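# Sort top-heavy tins into the grey crate

## Task

Four identical-looking tins sit on the tip-test stand, and an unknown number of them are top-heavy. Move every top-heavy tin into the grey crate. Every other tin must remain standing upright on the stand, ahead of the low stop bar. Nothing counts if it stays in place only because a gripper holds it. At the end, open the grippers and pull both arms away.

## Robot and tools

Robot: two Doosan M1013 arms, left_arm and right_arm, each with six revolute joints and a Robotiq 2-finger gripper (140 mm max opening) that carries a wrist camera. Base roots in the scene frame: left_arm at (-0.095, +0.465, 0) m, right_arm at (+0.077, -0.668, 0) m. Both are turned a few degrees about z (quat_wxyz (+0.998,0,0,+0.068) and (+0.998,0,0,+0.063)).

Scene frame: origin on the table top midway between the arms. +x points out over the table, +z points up, and left_arm sits on the +y side. The arm names do not refer to the left or right of any picture. Cameras: cam_high (672x504), cam_left_wrist and cam_right_wrist (504x504 fisheye).

execute_actions(actions, pictures): actions holds at most one entry.
- Empty list []: sends nothing and just reports the current state.
- Motion: {"rows": [...], "steps": n}. You may give 1 to 15 rows, and n is 1 to 15 (15 if omitted). Each step lasts 1/30 s and uses one row. If there are fewer rows than steps, the last row is reused.
- Wait: {"steps": n} with no rows, n up to 300. It returns once n steps have passed since the previous result, and the time you spend replying counts toward them.
- pictures (true/false) turns the camera images in the result on or off. A refused call moves nothing.

Each row has 18 numbers, each in [-1, 1], and you must always send all 18. The first 9 are for left_arm: waist, shoulder, elbow, forearm roll, wrist pitch, wrist roll, then gripper position, force_limit, speed. The last 9 are the same for right_arm.

Joint numbers are offsets, not poses. They are scaled: 1.0 equals 1.398 rad for waist and shoulder, 2.097 rad for elbow, and 2.622 rad for the three wrist joints. They are measured from the joint angles in the latest result that lists them. If no result in this scene has listed them yet, or for a second call in the same reply, they are measured from where the arm is when the action begins. Rows do not add up on each other. A row of zeros therefore drives the arm back to those reference angles; it does not hold it still.

Joint ranges in rad: elbow -2.792 to 2.792, all other joints -6.283 to 6.283. The call is refused if a target lies more than 0.010 rad outward beyond these ranges. A target past the real end is clipped, and the result then says "joint sent to its limit".

The drives cap joint speed at 2.09 rad/s (waist, shoulder), 3.14 (elbow) and 3.93 (wrist joints), and need 0.3 s to accelerate. Each target is kept near the measured angle: within 0.456 rad (waist, shoulder), 0.683 (elbow) or 0.854 (wrist joints). Targets are also pulled back whenever they would move the gripper more than 70 mm from where it is. Large moves therefore take several calls. Between calls the arms keep heading for the last row until they settle or a step is HELD.

Gripper numbers are absolute commands, not offsets.
- position: +1 is fully open (140 mm), about -0.8 brings the pads together, and -1 closes until something blocks the fingers.
- force_limit: -1 is about 14 N, 0 about 60 N, +1 about 107 N.
- speed: -1 is about 30 mm/s, 0 about 140 mm/s, +1 about 250 mm/s.
- To leave a gripper unchanged, resend its previous three values, because 0 is a real command.
- After closing with -1, look for object_status 2 to confirm a grip. To squeeze harder, raise force_limit and also switch position between -1 and -0.98.

Gripper geometry: the fingers point along the gripper's +z axis and close along its y axis. end_effector_position is the spot between the pads when they are shut. Fingertips extend about 33 mm past it when closed and 9 mm when open. Closing pushes the tips roughly 24 mm farther out, so keep that clearance above surfaces.

Reading results:
- The state line gives each arm's end_effector_position (m), end_effector_quat_wxyz and velocities, all in the scene frame. The position can be off, more so at long reach.
- The Joint positions, Joint velocities and joint torque lines give one block per arm in joint order. Torques carry offset and noise, but a change while at rest hints at contact or load, which may help tell a top-heavy tin.
- object_status: 0 moving, 1 blocked while opening, 2 blocked while closing, 3 reached the target or the pads met.
- position_measured is in counts: 3 is open and 230 is closed, and it is not linear.
- "joint command not followed" means the clearance check altered some joint targets. HELD marks steps whose row was not fully sent.
- A MOTOR HOT line warns of overheating. An OVER-TEMPERATURE FAULT line means the brakes were set.

Faults: an arm halts for 10 s if contact torque reaches a load limit. Limits in N m: waist and shoulder 309, elbow 145, the three wrist joints 40.9, and a held load counts toward them. The same halt happens if an outside force reaches 144 N.

Things to avoid:
- Do not let the arms collide or press on each other.
- Do not knock any tin or object off the table.
- Avoid drops, slips, slams and heavy shoves.
- Expect occasional outside tugs on a held tin or pushes on loose items.

zoom_image(camera, region): returns an enlarged view of part of that camera's latest image. camera is cam_high, cam_left_wrist or cam_right_wrist. region is [x0, y0, x1, y1] in pixels with (0,0) at the top-left, at most 504x504.

read_manual(section): returns only the URDF licence texts ("licences") and moves nothing.

finished_scene(scene): pass the current scene number. Before calling it, make sure the tins rest by themselves, the grippers are open and the arms are clear.

Each tool is called after ">>>" by a JSON object that holds its "op" and its "data", one argument or row to a line.

## Session

>>> {"op": "execute_actions", "data": {
  "actions": []
}}

Scene clock: 0.00 s of 6600.00 s.
left_arm: end_effector_position=(-0.1823, +0.8578, +0.2612) position_measured=3 object_status=3 end_effector_quat_wxyz=(-0.080, +0.697, -0.647, -0.298) end_effector_velocity=(+0.000, +0.000, -0.000) end_effector_angular_velocity=(-0.000, -0.001, +0.000) | right_arm: end_effector_position=(+0.3735, -0.3569, +0.3484) position_measured=3 object_status=3 end_effector_quat_wxyz=(-0.063, -0.463, +0.884, +0.012) end_effector_velocity=(+0.000, -0.000, -0.000) end_effector_angular_velocity=(-0.000, -0.001, -0.000)
Joint positions: left_arm=[ 1.209 -0.525  2.384  0.563  0.892  4.139] | right_arm=[ 0.564 -0.14   1.869  0.05   1.53   4.431]
Joint velocities: left_arm=[-0.     0.    -0.    -0.001 -0.     0.   ] | right_arm=[-0.     0.    -0.    -0.001 -0.001  0.   ]
Joint torques (N m, as the joint torque sensors report them, + toward a larger angle): no reading

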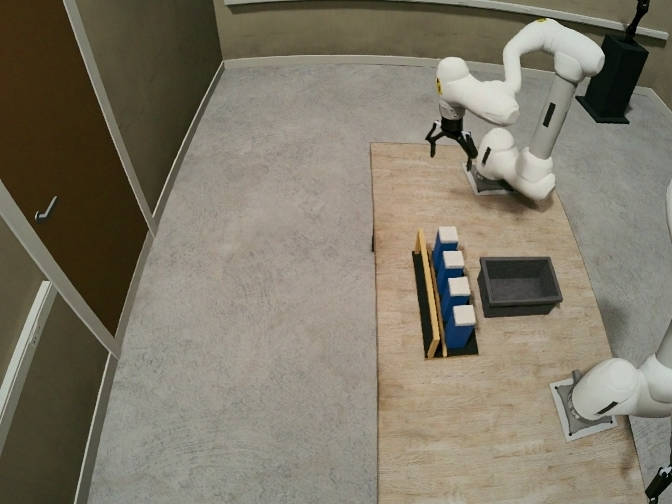

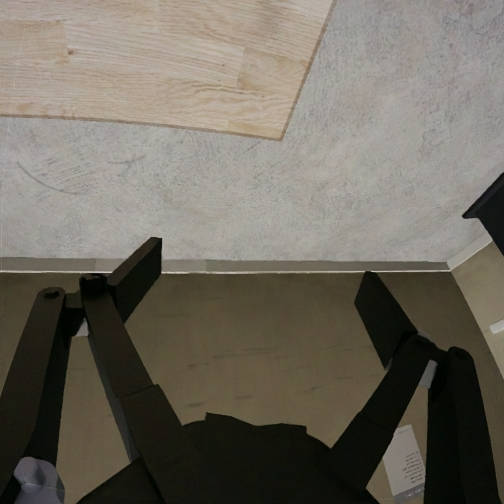

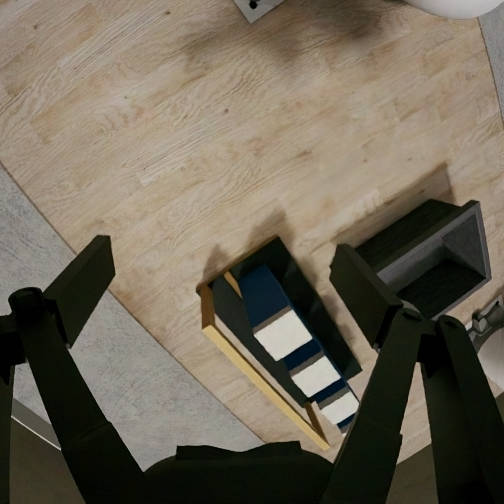

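>>> {"op": "zoom_image", "data": {
  "camera": "cam_high",
  "region": [360, 130, 640, 440]
}}

>>> {"op": "zoom_image", "data": {
  "camera": "cam_right_wrist",
  "region": [160, 180, 504, 480]
}}

Region (360, 130, 640, 440) of cam_high's 672x504 image, scaled by 1.626, with more detail than that image has; it fills the left 455 columns of this view, and the rest is white.

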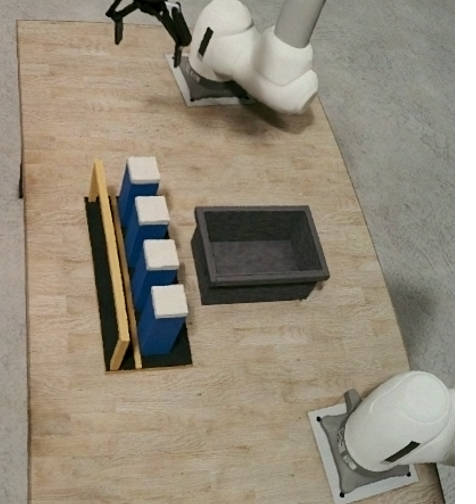

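Region (160, 180, 504, 480) of cam_right_wrist's 504x504 image, scaled by 1.465, with more detail than that image has; it fills the top 440 rows of this view, and the rest is white.

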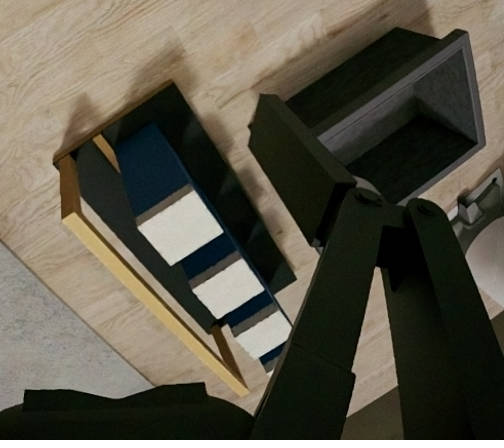

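>>> {"op": "execute_actions", "data": {
  "actions": [
    {"rows":[[0,0,0,0,0,0,1,0,0,0.1545,0.1225,-0.063,-0.019,-0.06,0.4527,1,0,0]]}
  ]
}}

>>> {"op": "execute_actions", "data": {
  "actions": [
    {"steps":20}
  ]
}}

Scene clock: 3.93 s of 6600.00 s.
left_arm: end_effector_position=(-0.1823, +0.8578, +0.2612) position_measured=3 object_status=3 end_effector_quat_wxyz=(-0.080, +0.697, -0.647, -0.298) end_effector_velocity=(+0.000, +0.000, +0.000) end_effector_angular_velocity=(-0.000, -0.002, +0.000) | right_arm: end_effector_position=(+0.3998, -0.2231, +0.3332) position_measured=3 object_status=3 end_effector_quat_wxyz=(-0.008, -0.080, +0.997, -0.003) end_effector_velocity=(+0.011, +0.262, -0.036) end_effector_angular_velocity=(+0.058, -0.192, -1.803)
Joint positions: left_arm=[ 1.209 -0.525  2.384  0.563  0.892  4.139] | right_arm=[0.75  0.008 1.755 0.007 1.395 5.426]
Joint velocities: left_arm=[ 0.     0.001 -0.001 -0.002  0.     0.   ] | right_arm=[ 0.337  0.268 -0.206 -0.077 -0.245  2.154]
Joint torques (N m, as the joint torque sensors report them, + toward a larger angle): left_arm=[  1.94   6.54 -43.43   4.54  -0.42   0.12] | right_arm=[ -5.59 -47.5  -40.65   4.05   0.8    0.21]
Steps of this call (steps 1 to 90: nothing new was sent; then 0.43 s passed at rest; steps 91 to 105: all 15 steps of this action). Readings (joint positions | what the end effector reports):
91: left_arm=[1.209 -0.525 2.384 0.563 0.892 4.139] | right_arm=[0.564 -0.140 1.869 0.050 1.530 4.432] | left_arm position_measured=3 object_status=3 | right_arm position_measured=3 object_status=3
92: left_arm=[1.209 -0.525 2.384 0.563 0.892 4.139] | right_arm=[0.566 -0.139 1.868 0.050 1.529 4.440] | left_arm position_measured=3 object_status=3 | right_arm position_measured=3 object_status=3
94: left_arm=[1.209 -0.525 2.384 0.563 0.892 4.139] | right_arm=[0.581 -0.127 1.859 0.046 1.518 4.500] | left_arm position_measured=3 object_status=3 | right_arm position_measured=3 object_status=3
98: left_arm=[1.209 -0.525 2.384 0.563 0.892 4.139] | right_arm=[0.646 -0.075 1.819 0.031 1.470 4.782] | left_arm position_measured=3 object_status=3 | right_arm position_measured=3 object_status=3
105: the state above

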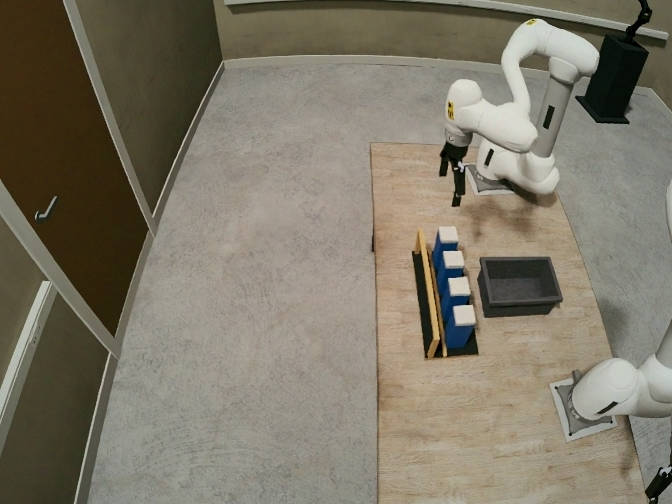

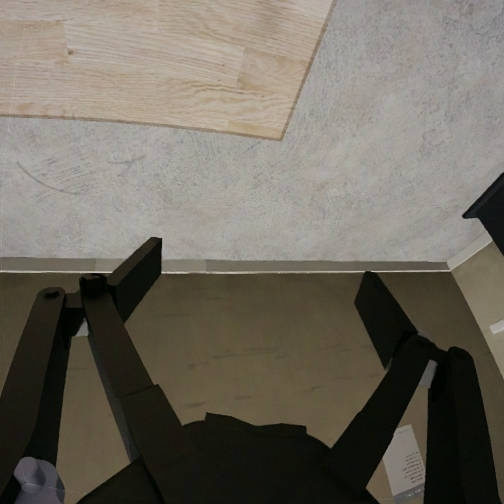

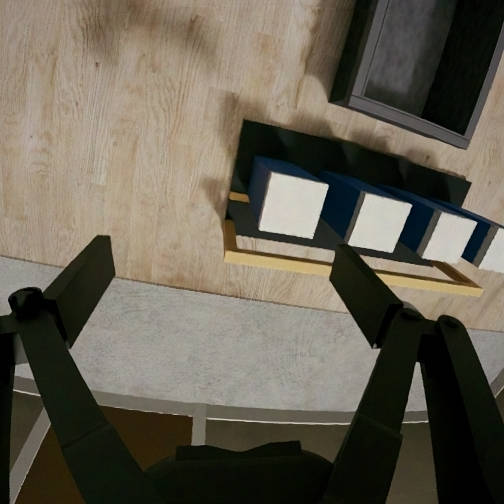

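Scene clock: 4.60 s of 6600.00 s.
left_arm: end_effector_position=(-0.1823, +0.8578, +0.2612) position_measured=3 object_status=3 end_effector_quat_wxyz=(-0.080, +0.697, -0.647, -0.298) end_effector_velocity=(+0.000, +0.000, +0.001) end_effector_angular_velocity=(+0.001, +0.000, -0.000) | right_arm: end_effector_position=(+0.4002, -0.1998, +0.3299) position_measured=3 object_status=3 end_effector_quat_wxyz=(-0.000, +0.000, +1.000, +0.000) end_effector_velocity=(+0.000, -0.000, -0.000) end_effector_angular_velocity=(-0.002, -0.001, +0.000)
Joint positions: left_arm=[ 1.209 -0.525  2.384  0.563  0.892  4.139] | right_arm=[0.78  0.031 1.737 0.    1.373 5.618]
Joint velocities: left_arm=[-0.    -0.    -0.001  0.     0.    -0.   ] | right_arm=[ 0.     0.    -0.    -0.001  0.001 -0.   ]
Joint torques (N m, as the joint torque sensors report them, + toward a larger angle): left_arm=[  2.14   6.21 -43.33   4.53  -0.43   0.13] | right_arm=[ -5.02 -43.81 -39.23   4.84   0.57   0.38]
Steps of this call (steps 1 to 20: the robot went on to your last target). Readings (joint positions | what the end effector reports):
1: left_arm=[1.209 -0.525 2.384 0.563 0.892 4.139] | right_arm=[0.761 0.016 1.749 0.005 1.387 5.492] | left_arm position_measured=3 object_status=3 | right_arm position_measured=3 object_status=3
2: left_arm=[1.209 -0.525 2.384 0.563 0.892 4.139] | right_arm=[0.769 0.022 1.744 0.003 1.381 5.544] | left_arm position_measured=3 object_status=3 | right_arm position_measured=3 object_status=3
4: left_arm=[1.209 -0.525 2.384 0.563 0.892 4.139] | right_arm=[0.778 0.030 1.738 0.001 1.374 5.606] | left_arm position_measured=3 object_status=3 | right_arm position_measured=3 object_status=3
8: left_arm=[1.209 -0.525 2.384 0.563 0.892 4.139] | right_arm=[0.780 0.031 1.737 0.000 1.373 5.618] | left_arm position_measured=3 object_status=3 | right_arm position_measured=3 object_status=3
20: the state above

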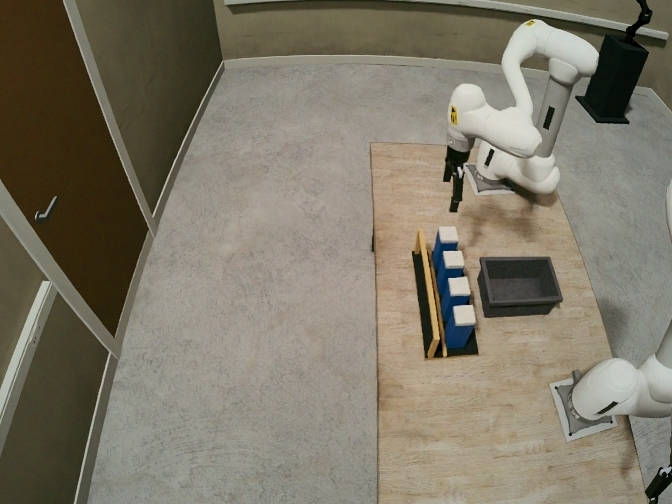

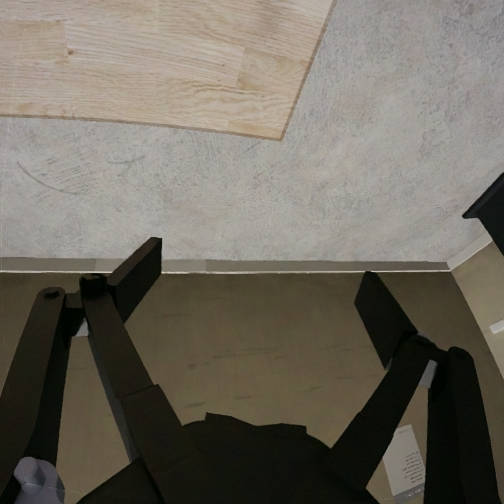

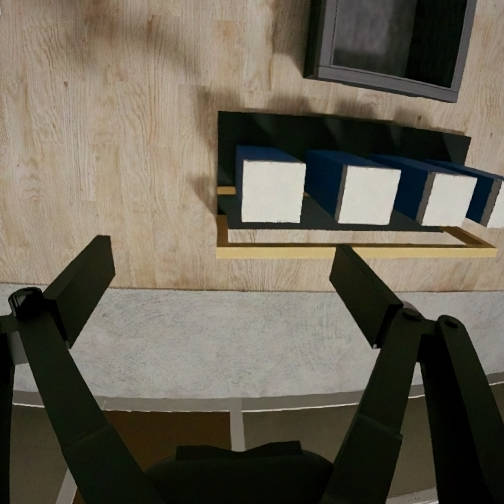

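>>> {"op": "execute_actions", "data": {
  "actions": [
    {"rows":[[0,0,0,0,0,0,1,0,0,0.1413,0.1077,0.0176,0,-0.0713,0.0755,1,0,0]]}
  ],
  "pictures": false
}}

>>> {"op": "execute_actions", "data": {
  "actions": [
    {"steps":12}
  ]
}}

Scene clock: 6.17 s of 6600.00 s.
left_arm: end_effector_position=(-0.1823, +0.8578, +0.2612) position_measured=3 object_status=3 end_effector_quat_wxyz=(-0.080, +0.697, -0.647, -0.298) end_effector_velocity=(+0.000, +0.000, +0.001) end_effector_angular_velocity=(+0.001, -0.001, +0.000) | right_arm: end_effector_position=(+0.3303, -0.0897, +0.2198) position_measured=3 object_status=3 end_effector_quat_wxyz=(-0.000, +0.000, +1.000, -0.000) end_effector_velocity=(+0.000, +0.001, -0.001) end_effector_angular_velocity=(+0.002, -0.000, -0.005)
Joint positions: left_arm=[ 1.209 -0.525  2.384  0.563  0.892  4.139] | right_arm=[0.977 0.182 1.774 0.    1.186 5.816]
Joint velocities: left_arm=[ 0.     0.    -0.001 -0.001 -0.     0.   ] | right_arm=[-0.     0.001 -0.     0.001 -0.003  0.004]
Joint torques (N m, as the joint torque sensors report them, + toward a larger angle): left_arm=[  2.32   5.89 -43.13   4.57  -0.34   0.12] | right_arm=[ -4.08 -53.49 -36.24   4.12   0.8    0.28]
Steps of this call (steps 1 to 15: the robot went on to your last target; steps 16 to 32: nothing new was sent; steps 33 to 47: all 15 steps of this action). Readings (joint positions | what the end effector reports):
33: left_arm=[1.209 -0.525 2.384 0.563 0.892 4.139] | right_arm=[0.780 0.031 1.737 0.000 1.373 5.618] | left_arm position_measured=3 object_status=3 | right_arm position_measured=3 object_status=3
34: left_arm=[1.209 -0.525 2.384 0.563 0.892 4.139] | right_arm=[0.785 0.035 1.737 0.000 1.369 5.623] | left_arm position_measured=3 object_status=3 | right_arm position_measured=3 object_status=3
36: left_arm=[1.209 -0.525 2.384 0.563 0.892 4.139] | right_arm=[0.816 0.058 1.743 0.000 1.339 5.655] | left_arm position_measured=3 object_status=3 | right_arm position_measured=3 object_status=3
40: left_arm=[1.209 -0.525 2.384 0.563 0.892 4.139] | right_arm=[0.901 0.123 1.759 0.000 1.259 5.739] | left_arm position_measured=3 object_status=3 | right_arm position_measured=3 object_status=3
47: the state above

Scene clock: 6.57 s of 6600.00 s.
left_arm: end_effector_position=(-0.1823, +0.8578, +0.2612) position_measured=3 object_status=3 end_effector_quat_wxyz=(-0.080, +0.697, -0.647, -0.298) end_effector_velocity=(+0.000, -0.000, -0.000) end_effector_angular_velocity=(+0.000, -0.001, +0.000) | right_arm: end_effector_position=(+0.3303, -0.0897, +0.2197) position_measured=3 object_status=3 end_effector_quat_wxyz=(-0.000, +0.001, +1.000, -0.000) end_effector_velocity=(-0.000, -0.001, -0.001) end_effector_angular_velocity=(-0.005, +0.001, +0.001)
Joint positions: left_arm=[ 1.209 -0.525  2.384  0.563  0.892  4.139] | right_arm=[0.978 0.182 1.774 0.    1.186 5.816]
Joint velocities: left_arm=[ 0.    -0.001  0.    -0.001  0.     0.   ] | right_arm=[-0.     0.001  0.001 -0.002  0.002 -0.   ]
Joint torques (N m, as the joint torque sensors report them, + toward a larger angle): left_arm=[  1.83   7.36 -43.24   4.56  -0.37   0.14] | right_arm=[ -5.33 -57.33 -36.71   4.49   0.63   0.34]
Steps of this call (steps 1 to 12: the robot went on to your last target). Readings (joint positions | what the end effector reports):
1: left_arm=[1.209 -0.525 2.384 0.563 0.892 4.139] | right_arm=[0.977 0.182 1.774 0.000 1.186 5.816] | left_arm position_measured=3 object_status=3 | right_arm position_measured=3 object_status=3
2: left_arm=[1.209 -0.525 2.384 0.563 0.892 4.139] | right_arm=[0.977 0.182 1.774 0.000 1.186 5.816] | left_arm position_measured=3 object_status=3 | right_arm position_measured=3 object_status=3
4: left_arm=[1.209 -0.525 2.384 0.563 0.892 4.139] | right_arm=[0.977 0.182 1.774 0.000 1.186 5.816] | left_arm position_measured=3 object_status=3 | right_arm position_measured=3 object_status=3
8: left_arm=[1.209 -0.525 2.384 0.563 0.892 4.139] | right_arm=[0.977 0.182 1.774 0.000 1.186 5.816] | left_arm position_measured=3 object_status=3 | right_arm position_measured=3 object_status=3
12: the state above

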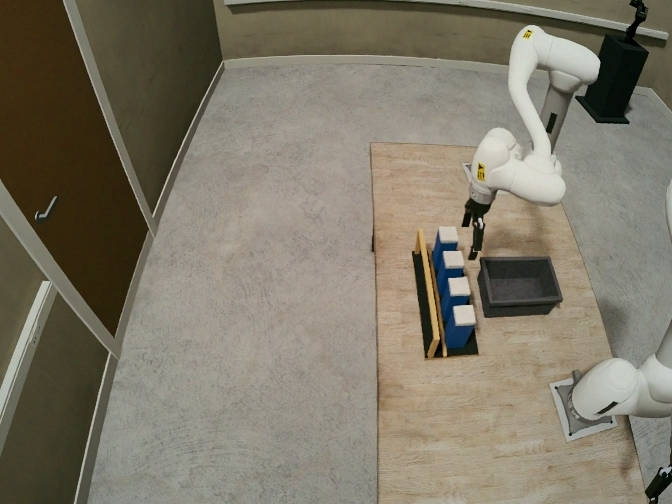

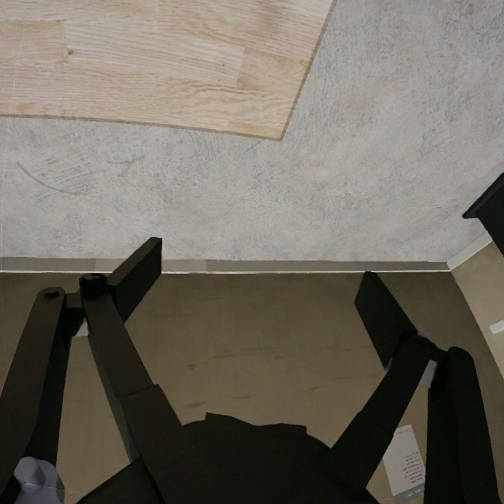

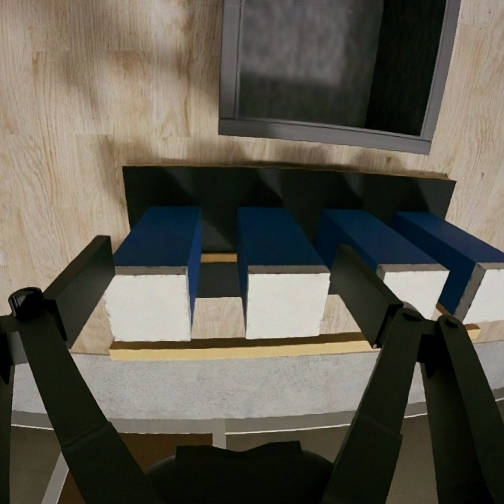

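>>> {"op": "execute_actions", "data": {
  "actions": [
    {"rows":[[0,0,0,0,0,0,1,0,0,0,0.0245,0.0266,0,-0.0343,0,0.42,0,0]],"steps":12}
  ],
  "pictures": false
}}

>>> {"op": "execute_actions", "data": {
  "actions": [
    {"rows":[[0,0,0,0,0,0,1,0,0,-0.023,0.011,-0.0095,0,0.002,-0.012,0.42,0,0]],"steps":9}
  ],
  "pictures": false
}}

>>> {"op": "execute_actions", "data": {
  "actions": [
    {"rows":[[0,0,0,0,0,0,1,0,0,-0.023,0.011,-0.0095,0,0.002,-0.012,0.42,0,0]],"steps":9}
  ],
  "pictures": false
}}

>>> {"op": "execute_actions", "data": {
  "actions": [
    {"rows":[[0,0,0,0,0,0,1,0,0,-0.023,0.011,-0.0095,0,0.002,-0.012,0.42,0,0]],"steps":12}
  ]
}}

Scene clock: 9.10 s of 6600.00 s.
left_arm: end_effector_position=(-0.1823, +0.8578, +0.2612) position_measured=3 object_status=3 end_effector_quat_wxyz=(-0.080, +0.697, -0.647, -0.298) end_effector_velocity=(+0.000, +0.000, -0.000) end_effector_angular_velocity=(-0.000, +0.001, -0.001) | right_arm: end_effector_position=(+0.3302, -0.0898, +0.1698) position_measured=76 object_status=0 end_effector_quat_wxyz=(-0.000, +0.000, +1.000, -0.000) end_effector_velocity=(-0.001, -0.001, +0.000) end_effector_angular_velocity=(+0.001, +0.001, -0.001)
Joint positions: left_arm=[ 1.209 -0.525  2.384  0.563  0.892  4.139] | right_arm=[0.978 0.216 1.83  0.    1.096 5.816]
Joint velocities: left_arm=[-0.001  0.001  0.     0.001 -0.001 -0.   ] | right_arm=[-0.    -0.002  0.002  0.002 -0.001  0.   ]
Joint torques (N m, as the joint torque sensors report them, + toward a larger angle): left_arm=[  1.68   7.13 -43.34   4.57  -0.46   0.03] | right_arm=[ -1.13 -55.83 -36.52   3.97   0.55   0.23]
Steps of this call (steps 1 to 15: the robot went on to your last target; steps 16 to 64: nothing new was sent; steps 65 to 76: all 12 steps of this action). Readings (joint positions | what the end effector reports):
65: left_arm=[1.209 -0.525 2.384 0.563 0.892 4.139] | right_arm=[0.978 0.182 1.774 0.000 1.186 5.816] | left_arm position_measured=3 object_status=3 | right_arm position_measured=3 object_status=0
66: left_arm=[1.209 -0.525 2.384 0.563 0.892 4.139] | right_arm=[0.978 0.184 1.779 0.000 1.177 5.816] | left_arm position_measured=3 object_status=3 | right_arm position_measured=7 object_status=0
68: left_arm=[1.209 -0.525 2.384 0.563 0.892 4.139] | right_arm=[0.978 0.204 1.812 0.000 1.126 5.816] | left_arm position_measured=3 object_status=3 | right_arm position_measured=22 object_status=0
72: left_arm=[1.209 -0.525 2.384 0.563 0.892 4.139] | right_arm=[0.978 0.216 1.830 0.000 1.097 5.816] | left_arm position_measured=3 object_status=3 | right_arm position_measured=52 object_status=0
76: the state above

Scene clock: 9.40 s of 6600.00 s.
left_arm: end_effector_position=(-0.1823, +0.8578, +0.2612) position_measured=3 object_status=3 end_effector_quat_wxyz=(-0.080, +0.697, -0.647, -0.298) end_effector_velocity=(-0.000, -0.001, -0.001) end_effector_angular_velocity=(-0.002, +0.002, -0.001) | right_arm: end_effector_position=(+0.3535, -0.0892, +0.1700) position_measured=76 object_status=3 end_effector_quat_wxyz=(-0.000, +0.001, +1.000, -0.000) end_effector_velocity=(-0.000, -0.000, +0.000) end_effector_angular_velocity=(-0.003, +0.002, +0.001)
Joint positions: left_arm=[ 1.209 -0.525  2.384  0.563  0.892  4.139] | right_arm=[0.946 0.231 1.81  0.    1.101 5.785]
Joint velocities: left_arm=[-0.     0.001  0.002  0.002  0.     0.   ] | right_arm=[ 0.     0.001 -0.001  0.     0.004 -0.001]
Joint torques (N m, as the joint torque sensors report them, + toward a larger angle): left_arm=[  1.85   6.41 -43.47   4.48  -0.37   0.03] | right_arm=[ -3.62 -60.12 -34.5    3.83  -0.02   0.15]
Steps of this call (steps 1 to 9: all 9 steps of this action). Readings (joint positions | what the end effector reports):
1: left_arm=[1.209 -0.525 2.384 0.563 0.892 4.139] | right_arm=[0.977 0.216 1.830 0.000 1.096 5.816] | left_arm position_measured=3 object_status=3 | right_arm position_measured=76 object_status=0
2: left_arm=[1.209 -0.525 2.384 0.563 0.892 4.139] | right_arm=[0.973 0.218 1.827 0.000 1.096 5.812] | left_arm position_measured=3 object_status=3 | right_arm position_measured=76 object_status=0
4: left_arm=[1.209 -0.525 2.384 0.563 0.892 4.139] | right_arm=[0.952 0.228 1.814 0.001 1.100 5.791] | left_arm position_measured=3 object_status=3 | right_arm position_measured=76 object_status=0
8: left_arm=[1.209 -0.525 2.384 0.563 0.892 4.139] | right_arm=[0.946 0.231 1.810 0.001 1.101 5.785] | left_arm position_measured=3 object_status=3 | right_arm position_measured=76 object_status=3
9: the state above

Scene clock: 9.70 s of 6600.00 s.
left_arm: end_effector_position=(-0.1823, +0.8578, +0.2612) position_measured=3 object_status=3 end_effector_quat_wxyz=(-0.080, +0.697, -0.647, -0.298) end_effector_velocity=(-0.000, +0.000, +0.000) end_effector_angular_velocity=(+0.000, +0.000, +0.000) | right_arm: end_effector_position=(+0.3771, -0.0897, +0.1699) position_measured=76 object_status=3 end_effector_quat_wxyz=(-0.001, +0.001, +1.000, -0.001) end_effector_velocity=(-0.001, -0.000, +0.001) end_effector_angular_velocity=(+0.000, +0.001, +0.001)
Joint positions: left_arm=[ 1.209 -0.525  2.384  0.563  0.892  4.139] | right_arm=[0.913 0.247 1.79  0.    1.107 5.753]
Joint velocities: left_arm=[ 0.     0.001 -0.001  0.    -0.    -0.   ] | right_arm=[ 0.    -0.002 -0.     0.001  0.002 -0.001]
Joint torques (N m, as the joint torque sensors report them, + toward a larger angle): left_arm=[  2.66   6.49 -43.04   4.59  -0.38   0.11] | right_arm=[ -5.58 -62.78 -36.19   3.96   0.35   0.25]
Steps of this call (steps 1 to 9: all 9 steps of this action). Readings (joint positions | what the end effector reports):
1: left_arm=[1.209 -0.525 2.384 0.563 0.892 4.139] | right_arm=[0.945 0.232 1.810 0.000 1.101 5.784] | left_arm position_measured=3 object_status=3 | right_arm position_measured=76 object_status=3
2: left_arm=[1.209 -0.525 2.384 0.563 0.892 4.139] | right_arm=[0.941 0.234 1.807 0.000 1.102 5.780] | left_arm position_measured=3 object_status=3 | right_arm position_measured=76 object_status=3
4: left_arm=[1.209 -0.525 2.384 0.563 0.892 4.139] | right_arm=[0.920 0.244 1.794 0.000 1.105 5.759] | left_arm position_measured=3 object_status=3 | right_arm position_measured=76 object_status=3
8: left_arm=[1.209 -0.525 2.384 0.563 0.892 4.139] | right_arm=[0.913 0.247 1.790 0.000 1.107 5.753] | left_arm position_measured=3 object_status=3 | right_arm position_measured=76 object_status=3
9: the state above

Scene clock: 10.10 s of 6600.00 s.
left_arm: end_effector_position=(-0.1823, +0.8578, +0.2612) position_measured=3 object_status=3 end_effector_quat_wxyz=(-0.080, +0.697, -0.647, -0.298) end_effector_velocity=(-0.000, -0.000, +0.000) end_effector_angular_velocity=(+0.001, +0.000, -0.000) | right_arm: end_effector_position=(+0.4010, -0.0911, +0.1697) position_measured=76 object_status=3 end_effector_quat_wxyz=(-0.001, +0.002, +1.000, -0.001) end_effector_velocity=(-0.000, +0.000, -0.000) end_effector_angular_velocity=(-0.000, -0.001, +0.001)
Joint positions: left_arm=[ 1.209 -0.525  2.384  0.563  0.892  4.139] | right_arm=[0.881 0.262 1.77  0.    1.112 5.722]
Joint velocities: left_arm=[-0.    -0.001  0.     0.001  0.     0.   ] | right_arm=[ 0.001  0.     0.    -0.001 -0.     0.   ]
Joint torques (N m, as the joint torque sensors report them, + toward a larger angle): left_arm=[  2.27   5.62 -43.28   4.55  -0.35   0.09] | right_arm=[ -6.02 -63.44 -36.65   3.92  -0.4    0.42]
Steps of this call (steps 1 to 12: all 12 steps of this action). Readings (joint positions | what the end effector reports):
1: left_arm=[1.209 -0.525 2.384 0.563 0.892 4.139] | right_arm=[0.913 0.247 1.790 0.000 1.107 5.753] | left_arm position_measured=3 object_status=3 | right_arm position_measured=76 object_status=3
2: left_arm=[1.209 -0.525 2.384 0.563 0.892 4.139] | right_arm=[0.909 0.249 1.787 0.000 1.107 5.748] | left_arm position_measured=3 object_status=3 | right_arm position_measured=76 object_status=3
4: left_arm=[1.209 -0.525 2.384 0.563 0.892 4.139] | right_arm=[0.888 0.259 1.774 0.001 1.112 5.728] | left_arm position_measured=3 object_status=3 | right_arm position_measured=76 object_status=3
8: left_arm=[1.209 -0.525 2.384 0.563 0.892 4.139] | right_arm=[0.881 0.262 1.770 0.000 1.112 5.722] | left_arm position_measured=3 object_status=3 | right_arm position_measured=76 object_status=3
12: the state above

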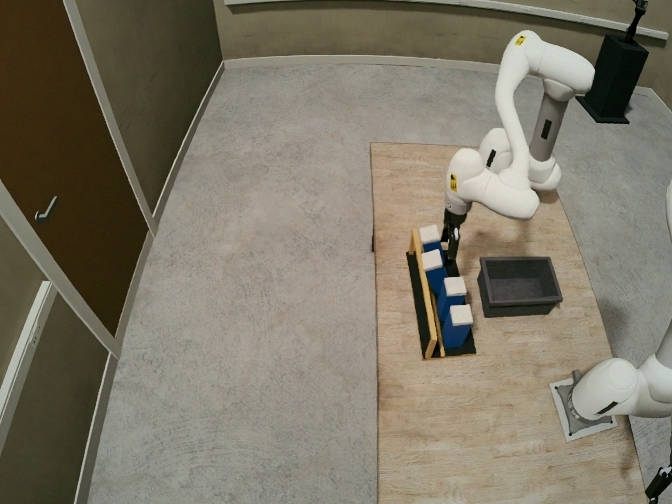

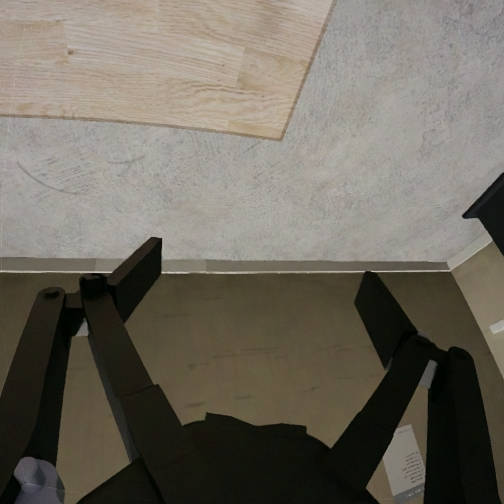

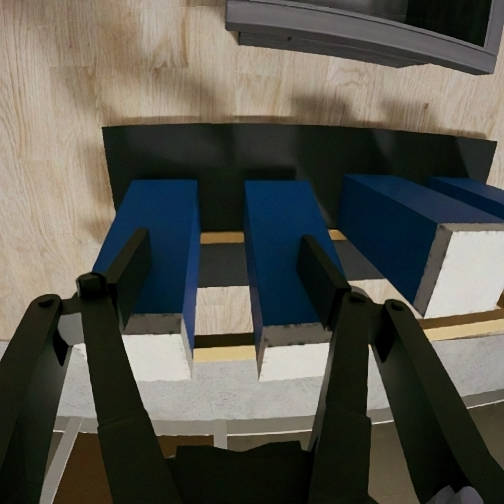

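>>> {"op": "execute_actions", "data": {
  "actions": [
    {"rows":[[0,0,0,0,0,0,1,0,0,-0.003,0.0016,-0.0014,0,0,-0.003,0.42,0,0],[0,0,0,0,0,0,1,0,0,-0.003,0.0016,-0.0014,0,0,-0.003,0.42,0,0],[0,0,0,0,0,0,1,0,0,-0.006,0.0032,-0.0028,0,0,-0.006,0.42,0,0],[0,0,0,0,0,0,1,0,0,-0.006,0.0032,-0.0028,0,0,-0.006,0.42,0,0],[0,0,0,0,0,0,1,0,0,-0.009,0.005,-0.0042,0,0,-0.009,0.42,0,0],[0,0,0,0,0,0,1,0,0,-0.009,0.005,-0.0042,0,0,-0.009,0.42,0,0],[0,0,0,0,0,0,1,0,0,-0.012,0.0065,-0.0056,0,0.001,-0.012,0.42,0,0],[0,0,0,0,0,0,1,0,0,-0.012,0.0065,-0.0056,0,0.001,-0.014,0.42,0,0],[0,0,0,0,0,0,1,0,0,-0.015,0.008,-0.007,0,0.001,-0.017,0.42,0,0],[0,0,0,0,0,0,1,0,0,-0.015,0.008,-0.007,0,0.001,-0.02,0.42,0,0],[0,0,0,0,0,0,1,0,0,-0.018,0.01,-0.009,0,0.002,-0.023,0.42,0,0]]}
  ]
}}

>>> {"op": "zoom_image", "data": {
  "camera": "cam_high",
  "region": [370, 200, 530, 370]
}}

Scene clock: 11.80 s of 6600.00 s.
left_arm: end_effector_position=(-0.1823, +0.8578, +0.2612) position_measured=3 object_status=3 end_effector_quat_wxyz=(-0.080, +0.697, -0.647, -0.298) end_effector_velocity=(+0.000, +0.000, -0.000) end_effector_angular_velocity=(+0.000, -0.000, -0.000) | right_arm: end_effector_position=(+0.4207, -0.0916, +0.1699) position_measured=76 object_status=3 end_effector_quat_wxyz=(-0.001, -0.016, +1.000, -0.001) end_effector_velocity=(+0.001, -0.001, -0.001) end_effector_angular_velocity=(-0.006, +0.003, +0.007)
Joint positions: left_arm=[ 1.209 -0.525  2.384  0.563  0.892  4.139] | right_arm=[0.856 0.276 1.751 0.    1.117 5.662]
Joint velocities: left_arm=[ 0.     0.    -0.    -0.    -0.001  0.   ] | right_arm=[-0.002  0.003 -0.002 -0.     0.006 -0.009]
Joint torques (N m, as the joint torque sensors report them, + toward a larger angle): left_arm=[  1.74   6.77 -43.13   4.53  -0.36   0.18] | right_arm=[ -2.51 -62.14 -37.94   2.62  -1.31   0.78]
Steps of this call (steps 1 to 15: the robot went on to your last target; steps 16 to 36: nothing new was sent; steps 37 to 51: all 15 steps of this action). Readings (joint positions | what the end effector reports):
37: left_arm=[1.209 -0.525 2.384 0.563 0.892 4.139] | right_arm=[0.881 0.262 1.770 0.000 1.112 5.721] | left_arm position_measured=3 object_status=3 | right_arm position_measured=76 object_status=3
38: left_arm=[1.209 -0.525 2.384 0.563 0.892 4.139] | right_arm=[0.880 0.263 1.769 0.000 1.112 5.718] | left_arm position_measured=3 object_status=3 | right_arm position_measured=76 object_status=3
40: left_arm=[1.209 -0.525 2.384 0.563 0.892 4.139] | right_arm=[0.876 0.265 1.766 0.001 1.112 5.711] | left_arm position_measured=3 object_status=3 | right_arm position_measured=76 object_status=3
44: left_arm=[1.209 -0.525 2.384 0.563 0.892 4.139] | right_arm=[0.867 0.270 1.760 0.000 1.113 5.695] | left_arm position_measured=3 object_status=3 | right_arm position_measured=76 object_status=3
51: the state above

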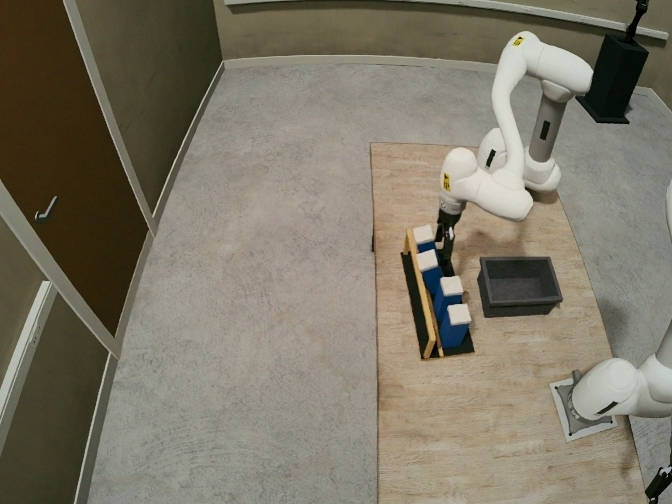

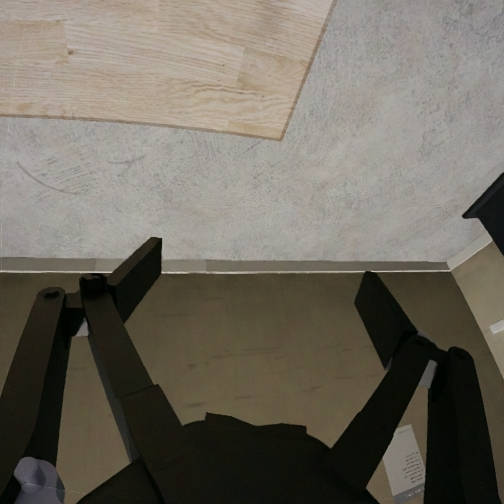

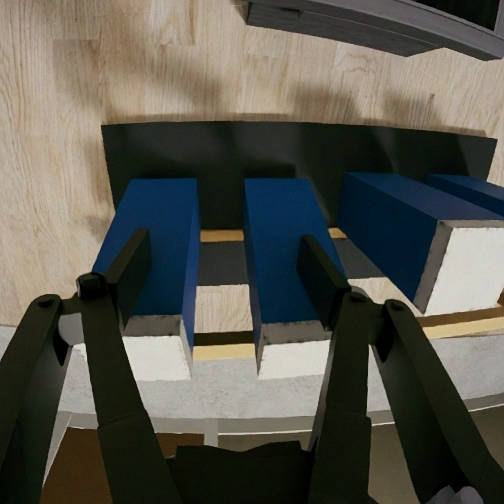

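Region (370, 200, 530, 370) of cam_high's 672x504 image, scaled by 2.965, with more detail than that image has; it fills the left 474 columns of this view, and the rest is white.

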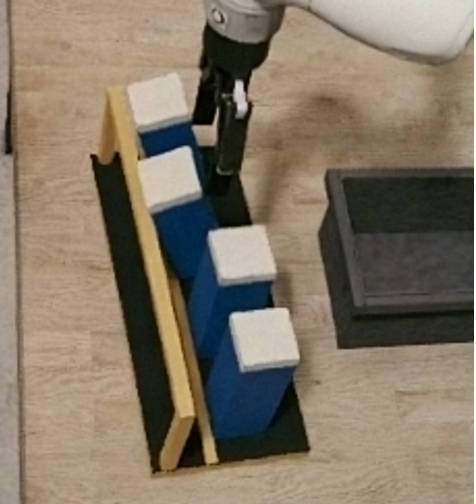

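>>> {"op": "execute_actions", "data": {
  "actions": [
    {"rows":[[0,0,0,0,0,0,1,0,0,0,0,0,0,0,-0.015,0.42,0,0],[0,0,0,0,0,0,1,0,0,0,0,0,0,0,-0.015,0.42,0,0],[0,0,0,0,0,0,1,0,0,0,0,0,0,0,-0.03,0.42,0,0],[0,0,0,0,0,0,1,0,0,0,0,0,0,0,-0.03,0.42,0,0],[0,0,0,0,0,0,1,0,0,0,0,0,0,0,-0.045,0.42,0,0]],"steps":12}
  ]
}}

>>> {"op": "execute_actions", "data": {
  "actions": [
    {"rows":[[0,0,0,0,0,0,1,0,0,0.018,-0.01,0.009,0,-0.002,0.01,0.42,0,0]]}
  ],
  "pictures": false
}}

>>> {"op": "execute_actions", "data": {
  "actions": [
    {"rows":[[0,0,0,0,0,0,1,0,0,0.018,-0.01,0.009,0,-0.002,0.01,0.42,0,0]]}
  ]
}}

Scene clock: 13.30 s of 6600.00 s.
left_arm: end_effector_position=(-0.1823, +0.8578, +0.2612) position_measured=3 object_status=3 end_effector_quat_wxyz=(-0.080, +0.697, -0.647, -0.298) end_effector_velocity=(+0.000, +0.000, +0.001) end_effector_angular_velocity=(+0.001, -0.001, -0.000) | right_arm: end_effector_position=(+0.4207, -0.0916, +0.1699) position_measured=76 object_status=3 end_effector_quat_wxyz=(-0.001, -0.075, +0.997, -0.001) end_effector_velocity=(-0.000, +0.000, -0.001) end_effector_angular_velocity=(-0.001, +0.002, +0.002)
Joint positions: left_arm=[ 1.209 -0.525  2.384  0.563  0.892  4.139] | right_arm=[0.856 0.276 1.751 0.    1.117 5.544]
Joint velocities: left_arm=[-0.    -0.    -0.001 -0.001 -0.001 -0.   ] | right_arm=[ 0.     0.002 -0.     0.001  0.001 -0.002]
Joint torques (N m, as the joint torque sensors report them, + toward a larger angle): left_arm=[  2.58   6.12 -42.99   4.44  -0.44   0.02] | right_arm=[ -1.4  -65.95 -36.55   3.95   0.44  -0.52]
Steps of this call (steps 1 to 15: the robot went on to your last target; steps 16 to 33: nothing new was sent; steps 34 to 45: all 12 steps of this action). Readings (joint positions | what the end effector reports):
34: left_arm=[1.209 -0.525 2.384 0.563 0.892 4.139] | right_arm=[0.856 0.276 1.751 0.000 1.117 5.661] | left_arm position_measured=3 object_status=3 | right_arm position_measured=76 object_status=3
35: left_arm=[1.209 -0.525 2.384 0.563 0.892 4.139] | right_arm=[0.856 0.276 1.751 0.000 1.117 5.652] | left_arm position_measured=3 object_status=3 | right_arm position_measured=76 object_status=3
37: left_arm=[1.209 -0.525 2.384 0.563 0.892 4.139] | right_arm=[0.856 0.276 1.751 0.000 1.117 5.617] | left_arm position_measured=3 object_status=3 | right_arm position_measured=76 object_status=3
41: left_arm=[1.209 -0.525 2.384 0.563 0.892 4.139] | right_arm=[0.856 0.276 1.751 0.000 1.117 5.549] | left_arm position_measured=3 object_status=3 | right_arm position_measured=76 object_status=3
45: the state above

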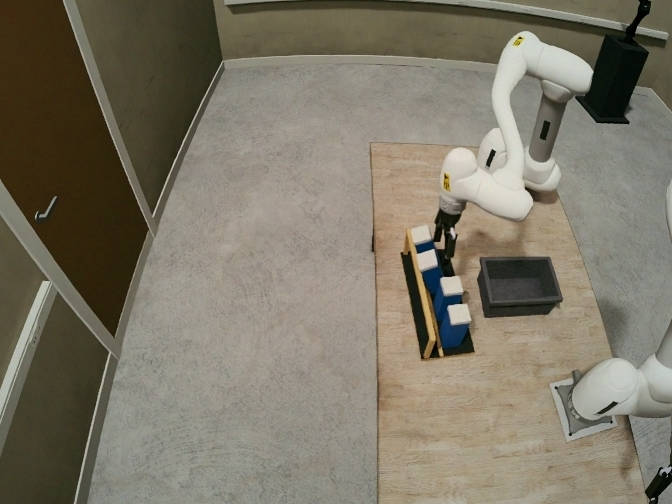

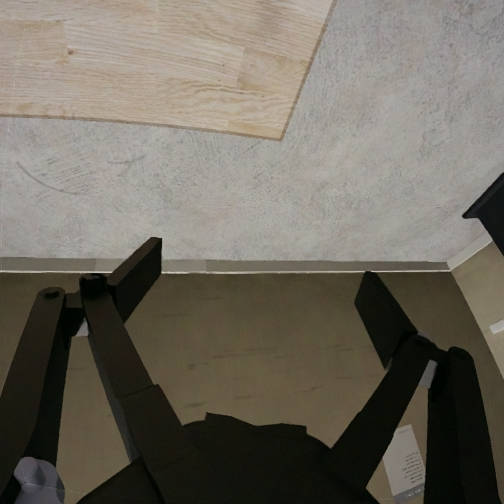

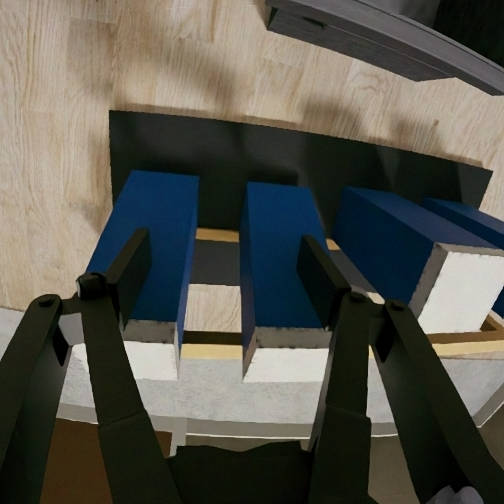

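Scene clock: 13.80 s of 6600.00 s.
left_arm: end_effector_position=(-0.1823, +0.8578, +0.2612) position_measured=3 object_status=3 end_effector_quat_wxyz=(-0.080, +0.697, -0.647, -0.298) end_effector_velocity=(+0.000, -0.000, -0.001) end_effector_angular_velocity=(-0.002, -0.000, +0.000) | right_arm: end_effector_position=(+0.4011, -0.0911, +0.1697) position_measured=76 object_status=3 end_effector_quat_wxyz=(-0.001, -0.074, +0.997, -0.001) end_effector_velocity=(-0.001, +0.000, +0.000) end_effector_angular_velocity=(+0.002, +0.002, -0.001)
Joint positions: left_arm=[ 1.209 -0.525  2.384  0.563  0.892  4.139] | right_arm=[0.881 0.262 1.77  0.    1.112 5.57 ]
Joint velocities: left_arm=[-0.001  0.001  0.    -0.001  0.001 -0.   ] | right_arm=[-0.    -0.     0.     0.003 -0.001  0.   ]
Joint torques (N m, as the joint torque sensors report them, + toward a larger angle): left_arm=[  1.9    6.99 -43.49   4.52  -0.42   0.06] | right_arm=[ -3.99 -64.86 -35.73   3.98   0.4    0.56]
Steps of this call (steps 1 to 15: all 15 steps of this action). Readings (joint positions | what the end effector reports):
1: left_arm=[1.209 -0.525 2.384 0.563 0.892 4.139] | right_arm=[0.856 0.276 1.751 0.000 1.117 5.544] | left_arm position_measured=3 object_status=3 | right_arm position_measured=76 object_status=3
2: left_arm=[1.209 -0.525 2.384 0.563 0.892 4.139] | right_arm=[0.860 0.274 1.754 0.000 1.116 5.548] | left_arm position_measured=3 object_status=3 | right_arm position_measured=76 object_status=3
4: left_arm=[1.209 -0.525 2.384 0.563 0.892 4.139] | right_arm=[0.878 0.265 1.768 0.000 1.113 5.566] | left_arm position_measured=3 object_status=3 | right_arm position_measured=76 object_status=3
8: left_arm=[1.209 -0.525 2.384 0.563 0.892 4.139] | right_arm=[0.881 0.263 1.770 0.000 1.112 5.570] | left_arm position_measured=3 object_status=3 | right_arm position_measured=76 object_status=3
15: the state above

Scene clock: 14.30 s of 6600.00 s.
left_arm: end_effector_position=(-0.1823, +0.8578, +0.2612) position_measured=3 object_status=3 end_effector_quat_wxyz=(-0.080, +0.697, -0.647, -0.298) end_effector_velocity=(-0.000, -0.000, -0.001) end_effector_angular_velocity=(-0.001, -0.000, +0.000) | right_arm: end_effector_position=(+0.3816, -0.0913, +0.1695) position_measured=76 object_status=3 end_effector_quat_wxyz=(-0.001, -0.074, +0.997, -0.001) end_effector_velocity=(-0.000, -0.000, -0.000) end_effector_angular_velocity=(-0.000, +0.001, -0.001)
Joint positions: left_arm=[ 1.209 -0.525  2.384  0.563  0.892  4.139] | right_arm=[0.906 0.248 1.789 0.    1.107 5.596]
Joint velocities: left_arm=[ 0.     0.     0.001 -0.001  0.     0.   ] | right_arm=[-0.    -0.     0.001  0.001  0.     0.   ]
Joint torques (N m, as the joint torque sensors report them, + toward a larger angle): left_arm=[  1.47   5.77 -43.06   4.6   -0.48   0.08] | right_arm=[ -5.4  -61.66 -36.44   4.1    0.41  -0.12]
Steps of this call (steps 1 to 15: all 15 steps of this action). Readings (joint positions | what the end effector reports):
1: left_arm=[1.209 -0.525 2.384 0.563 0.892 4.139] | right_arm=[0.881 0.262 1.770 0.000 1.112 5.570] | left_arm position_measured=3 object_status=3 | right_arm position_measured=76 object_status=3
2: left_arm=[1.209 -0.525 2.384 0.563 0.892 4.139] | right_arm=[0.886 0.260 1.774 0.000 1.111 5.575] | left_arm position_measured=3 object_status=3 | right_arm position_measured=76 object_status=3
4: left_arm=[1.209 -0.525 2.384 0.563 0.892 4.139] | right_arm=[0.903 0.250 1.787 0.000 1.107 5.593] | left_arm position_measured=3 object_status=3 | right_arm position_measured=76 object_status=3
8: left_arm=[1.209 -0.525 2.384 0.563 0.892 4.139] | right_arm=[0.906 0.248 1.789 0.000 1.107 5.596] | left_arm position_measured=3 object_status=3 | right_arm position_measured=76 object_status=3
15: the state above

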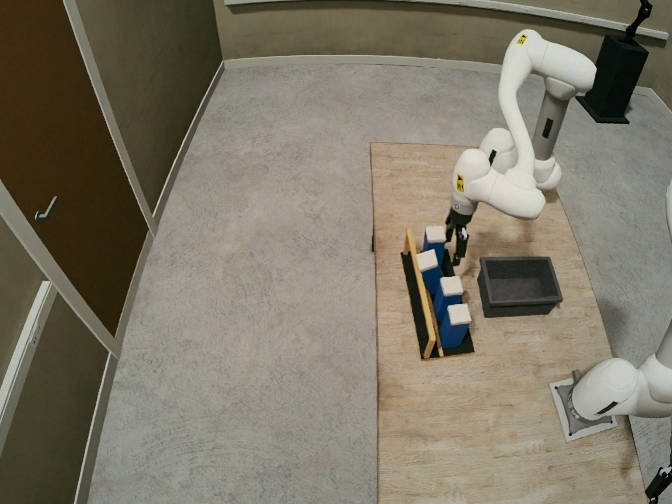

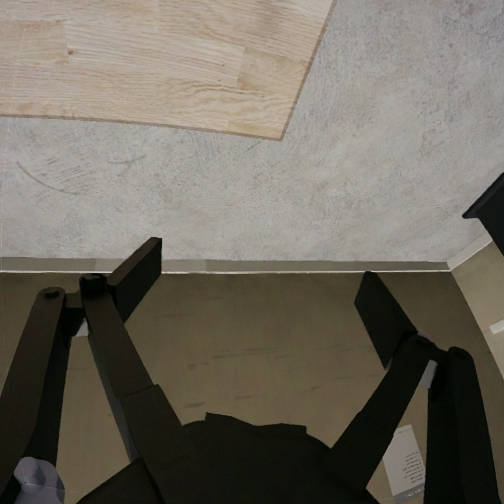

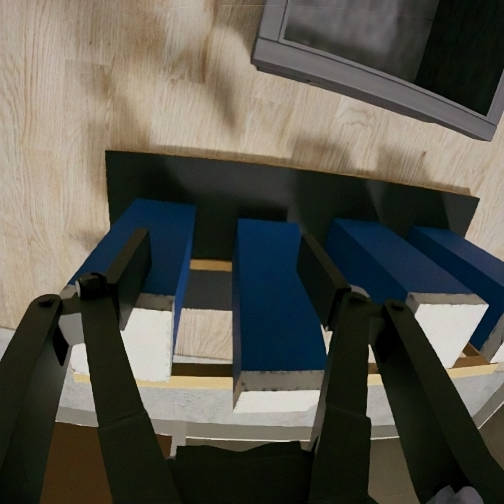

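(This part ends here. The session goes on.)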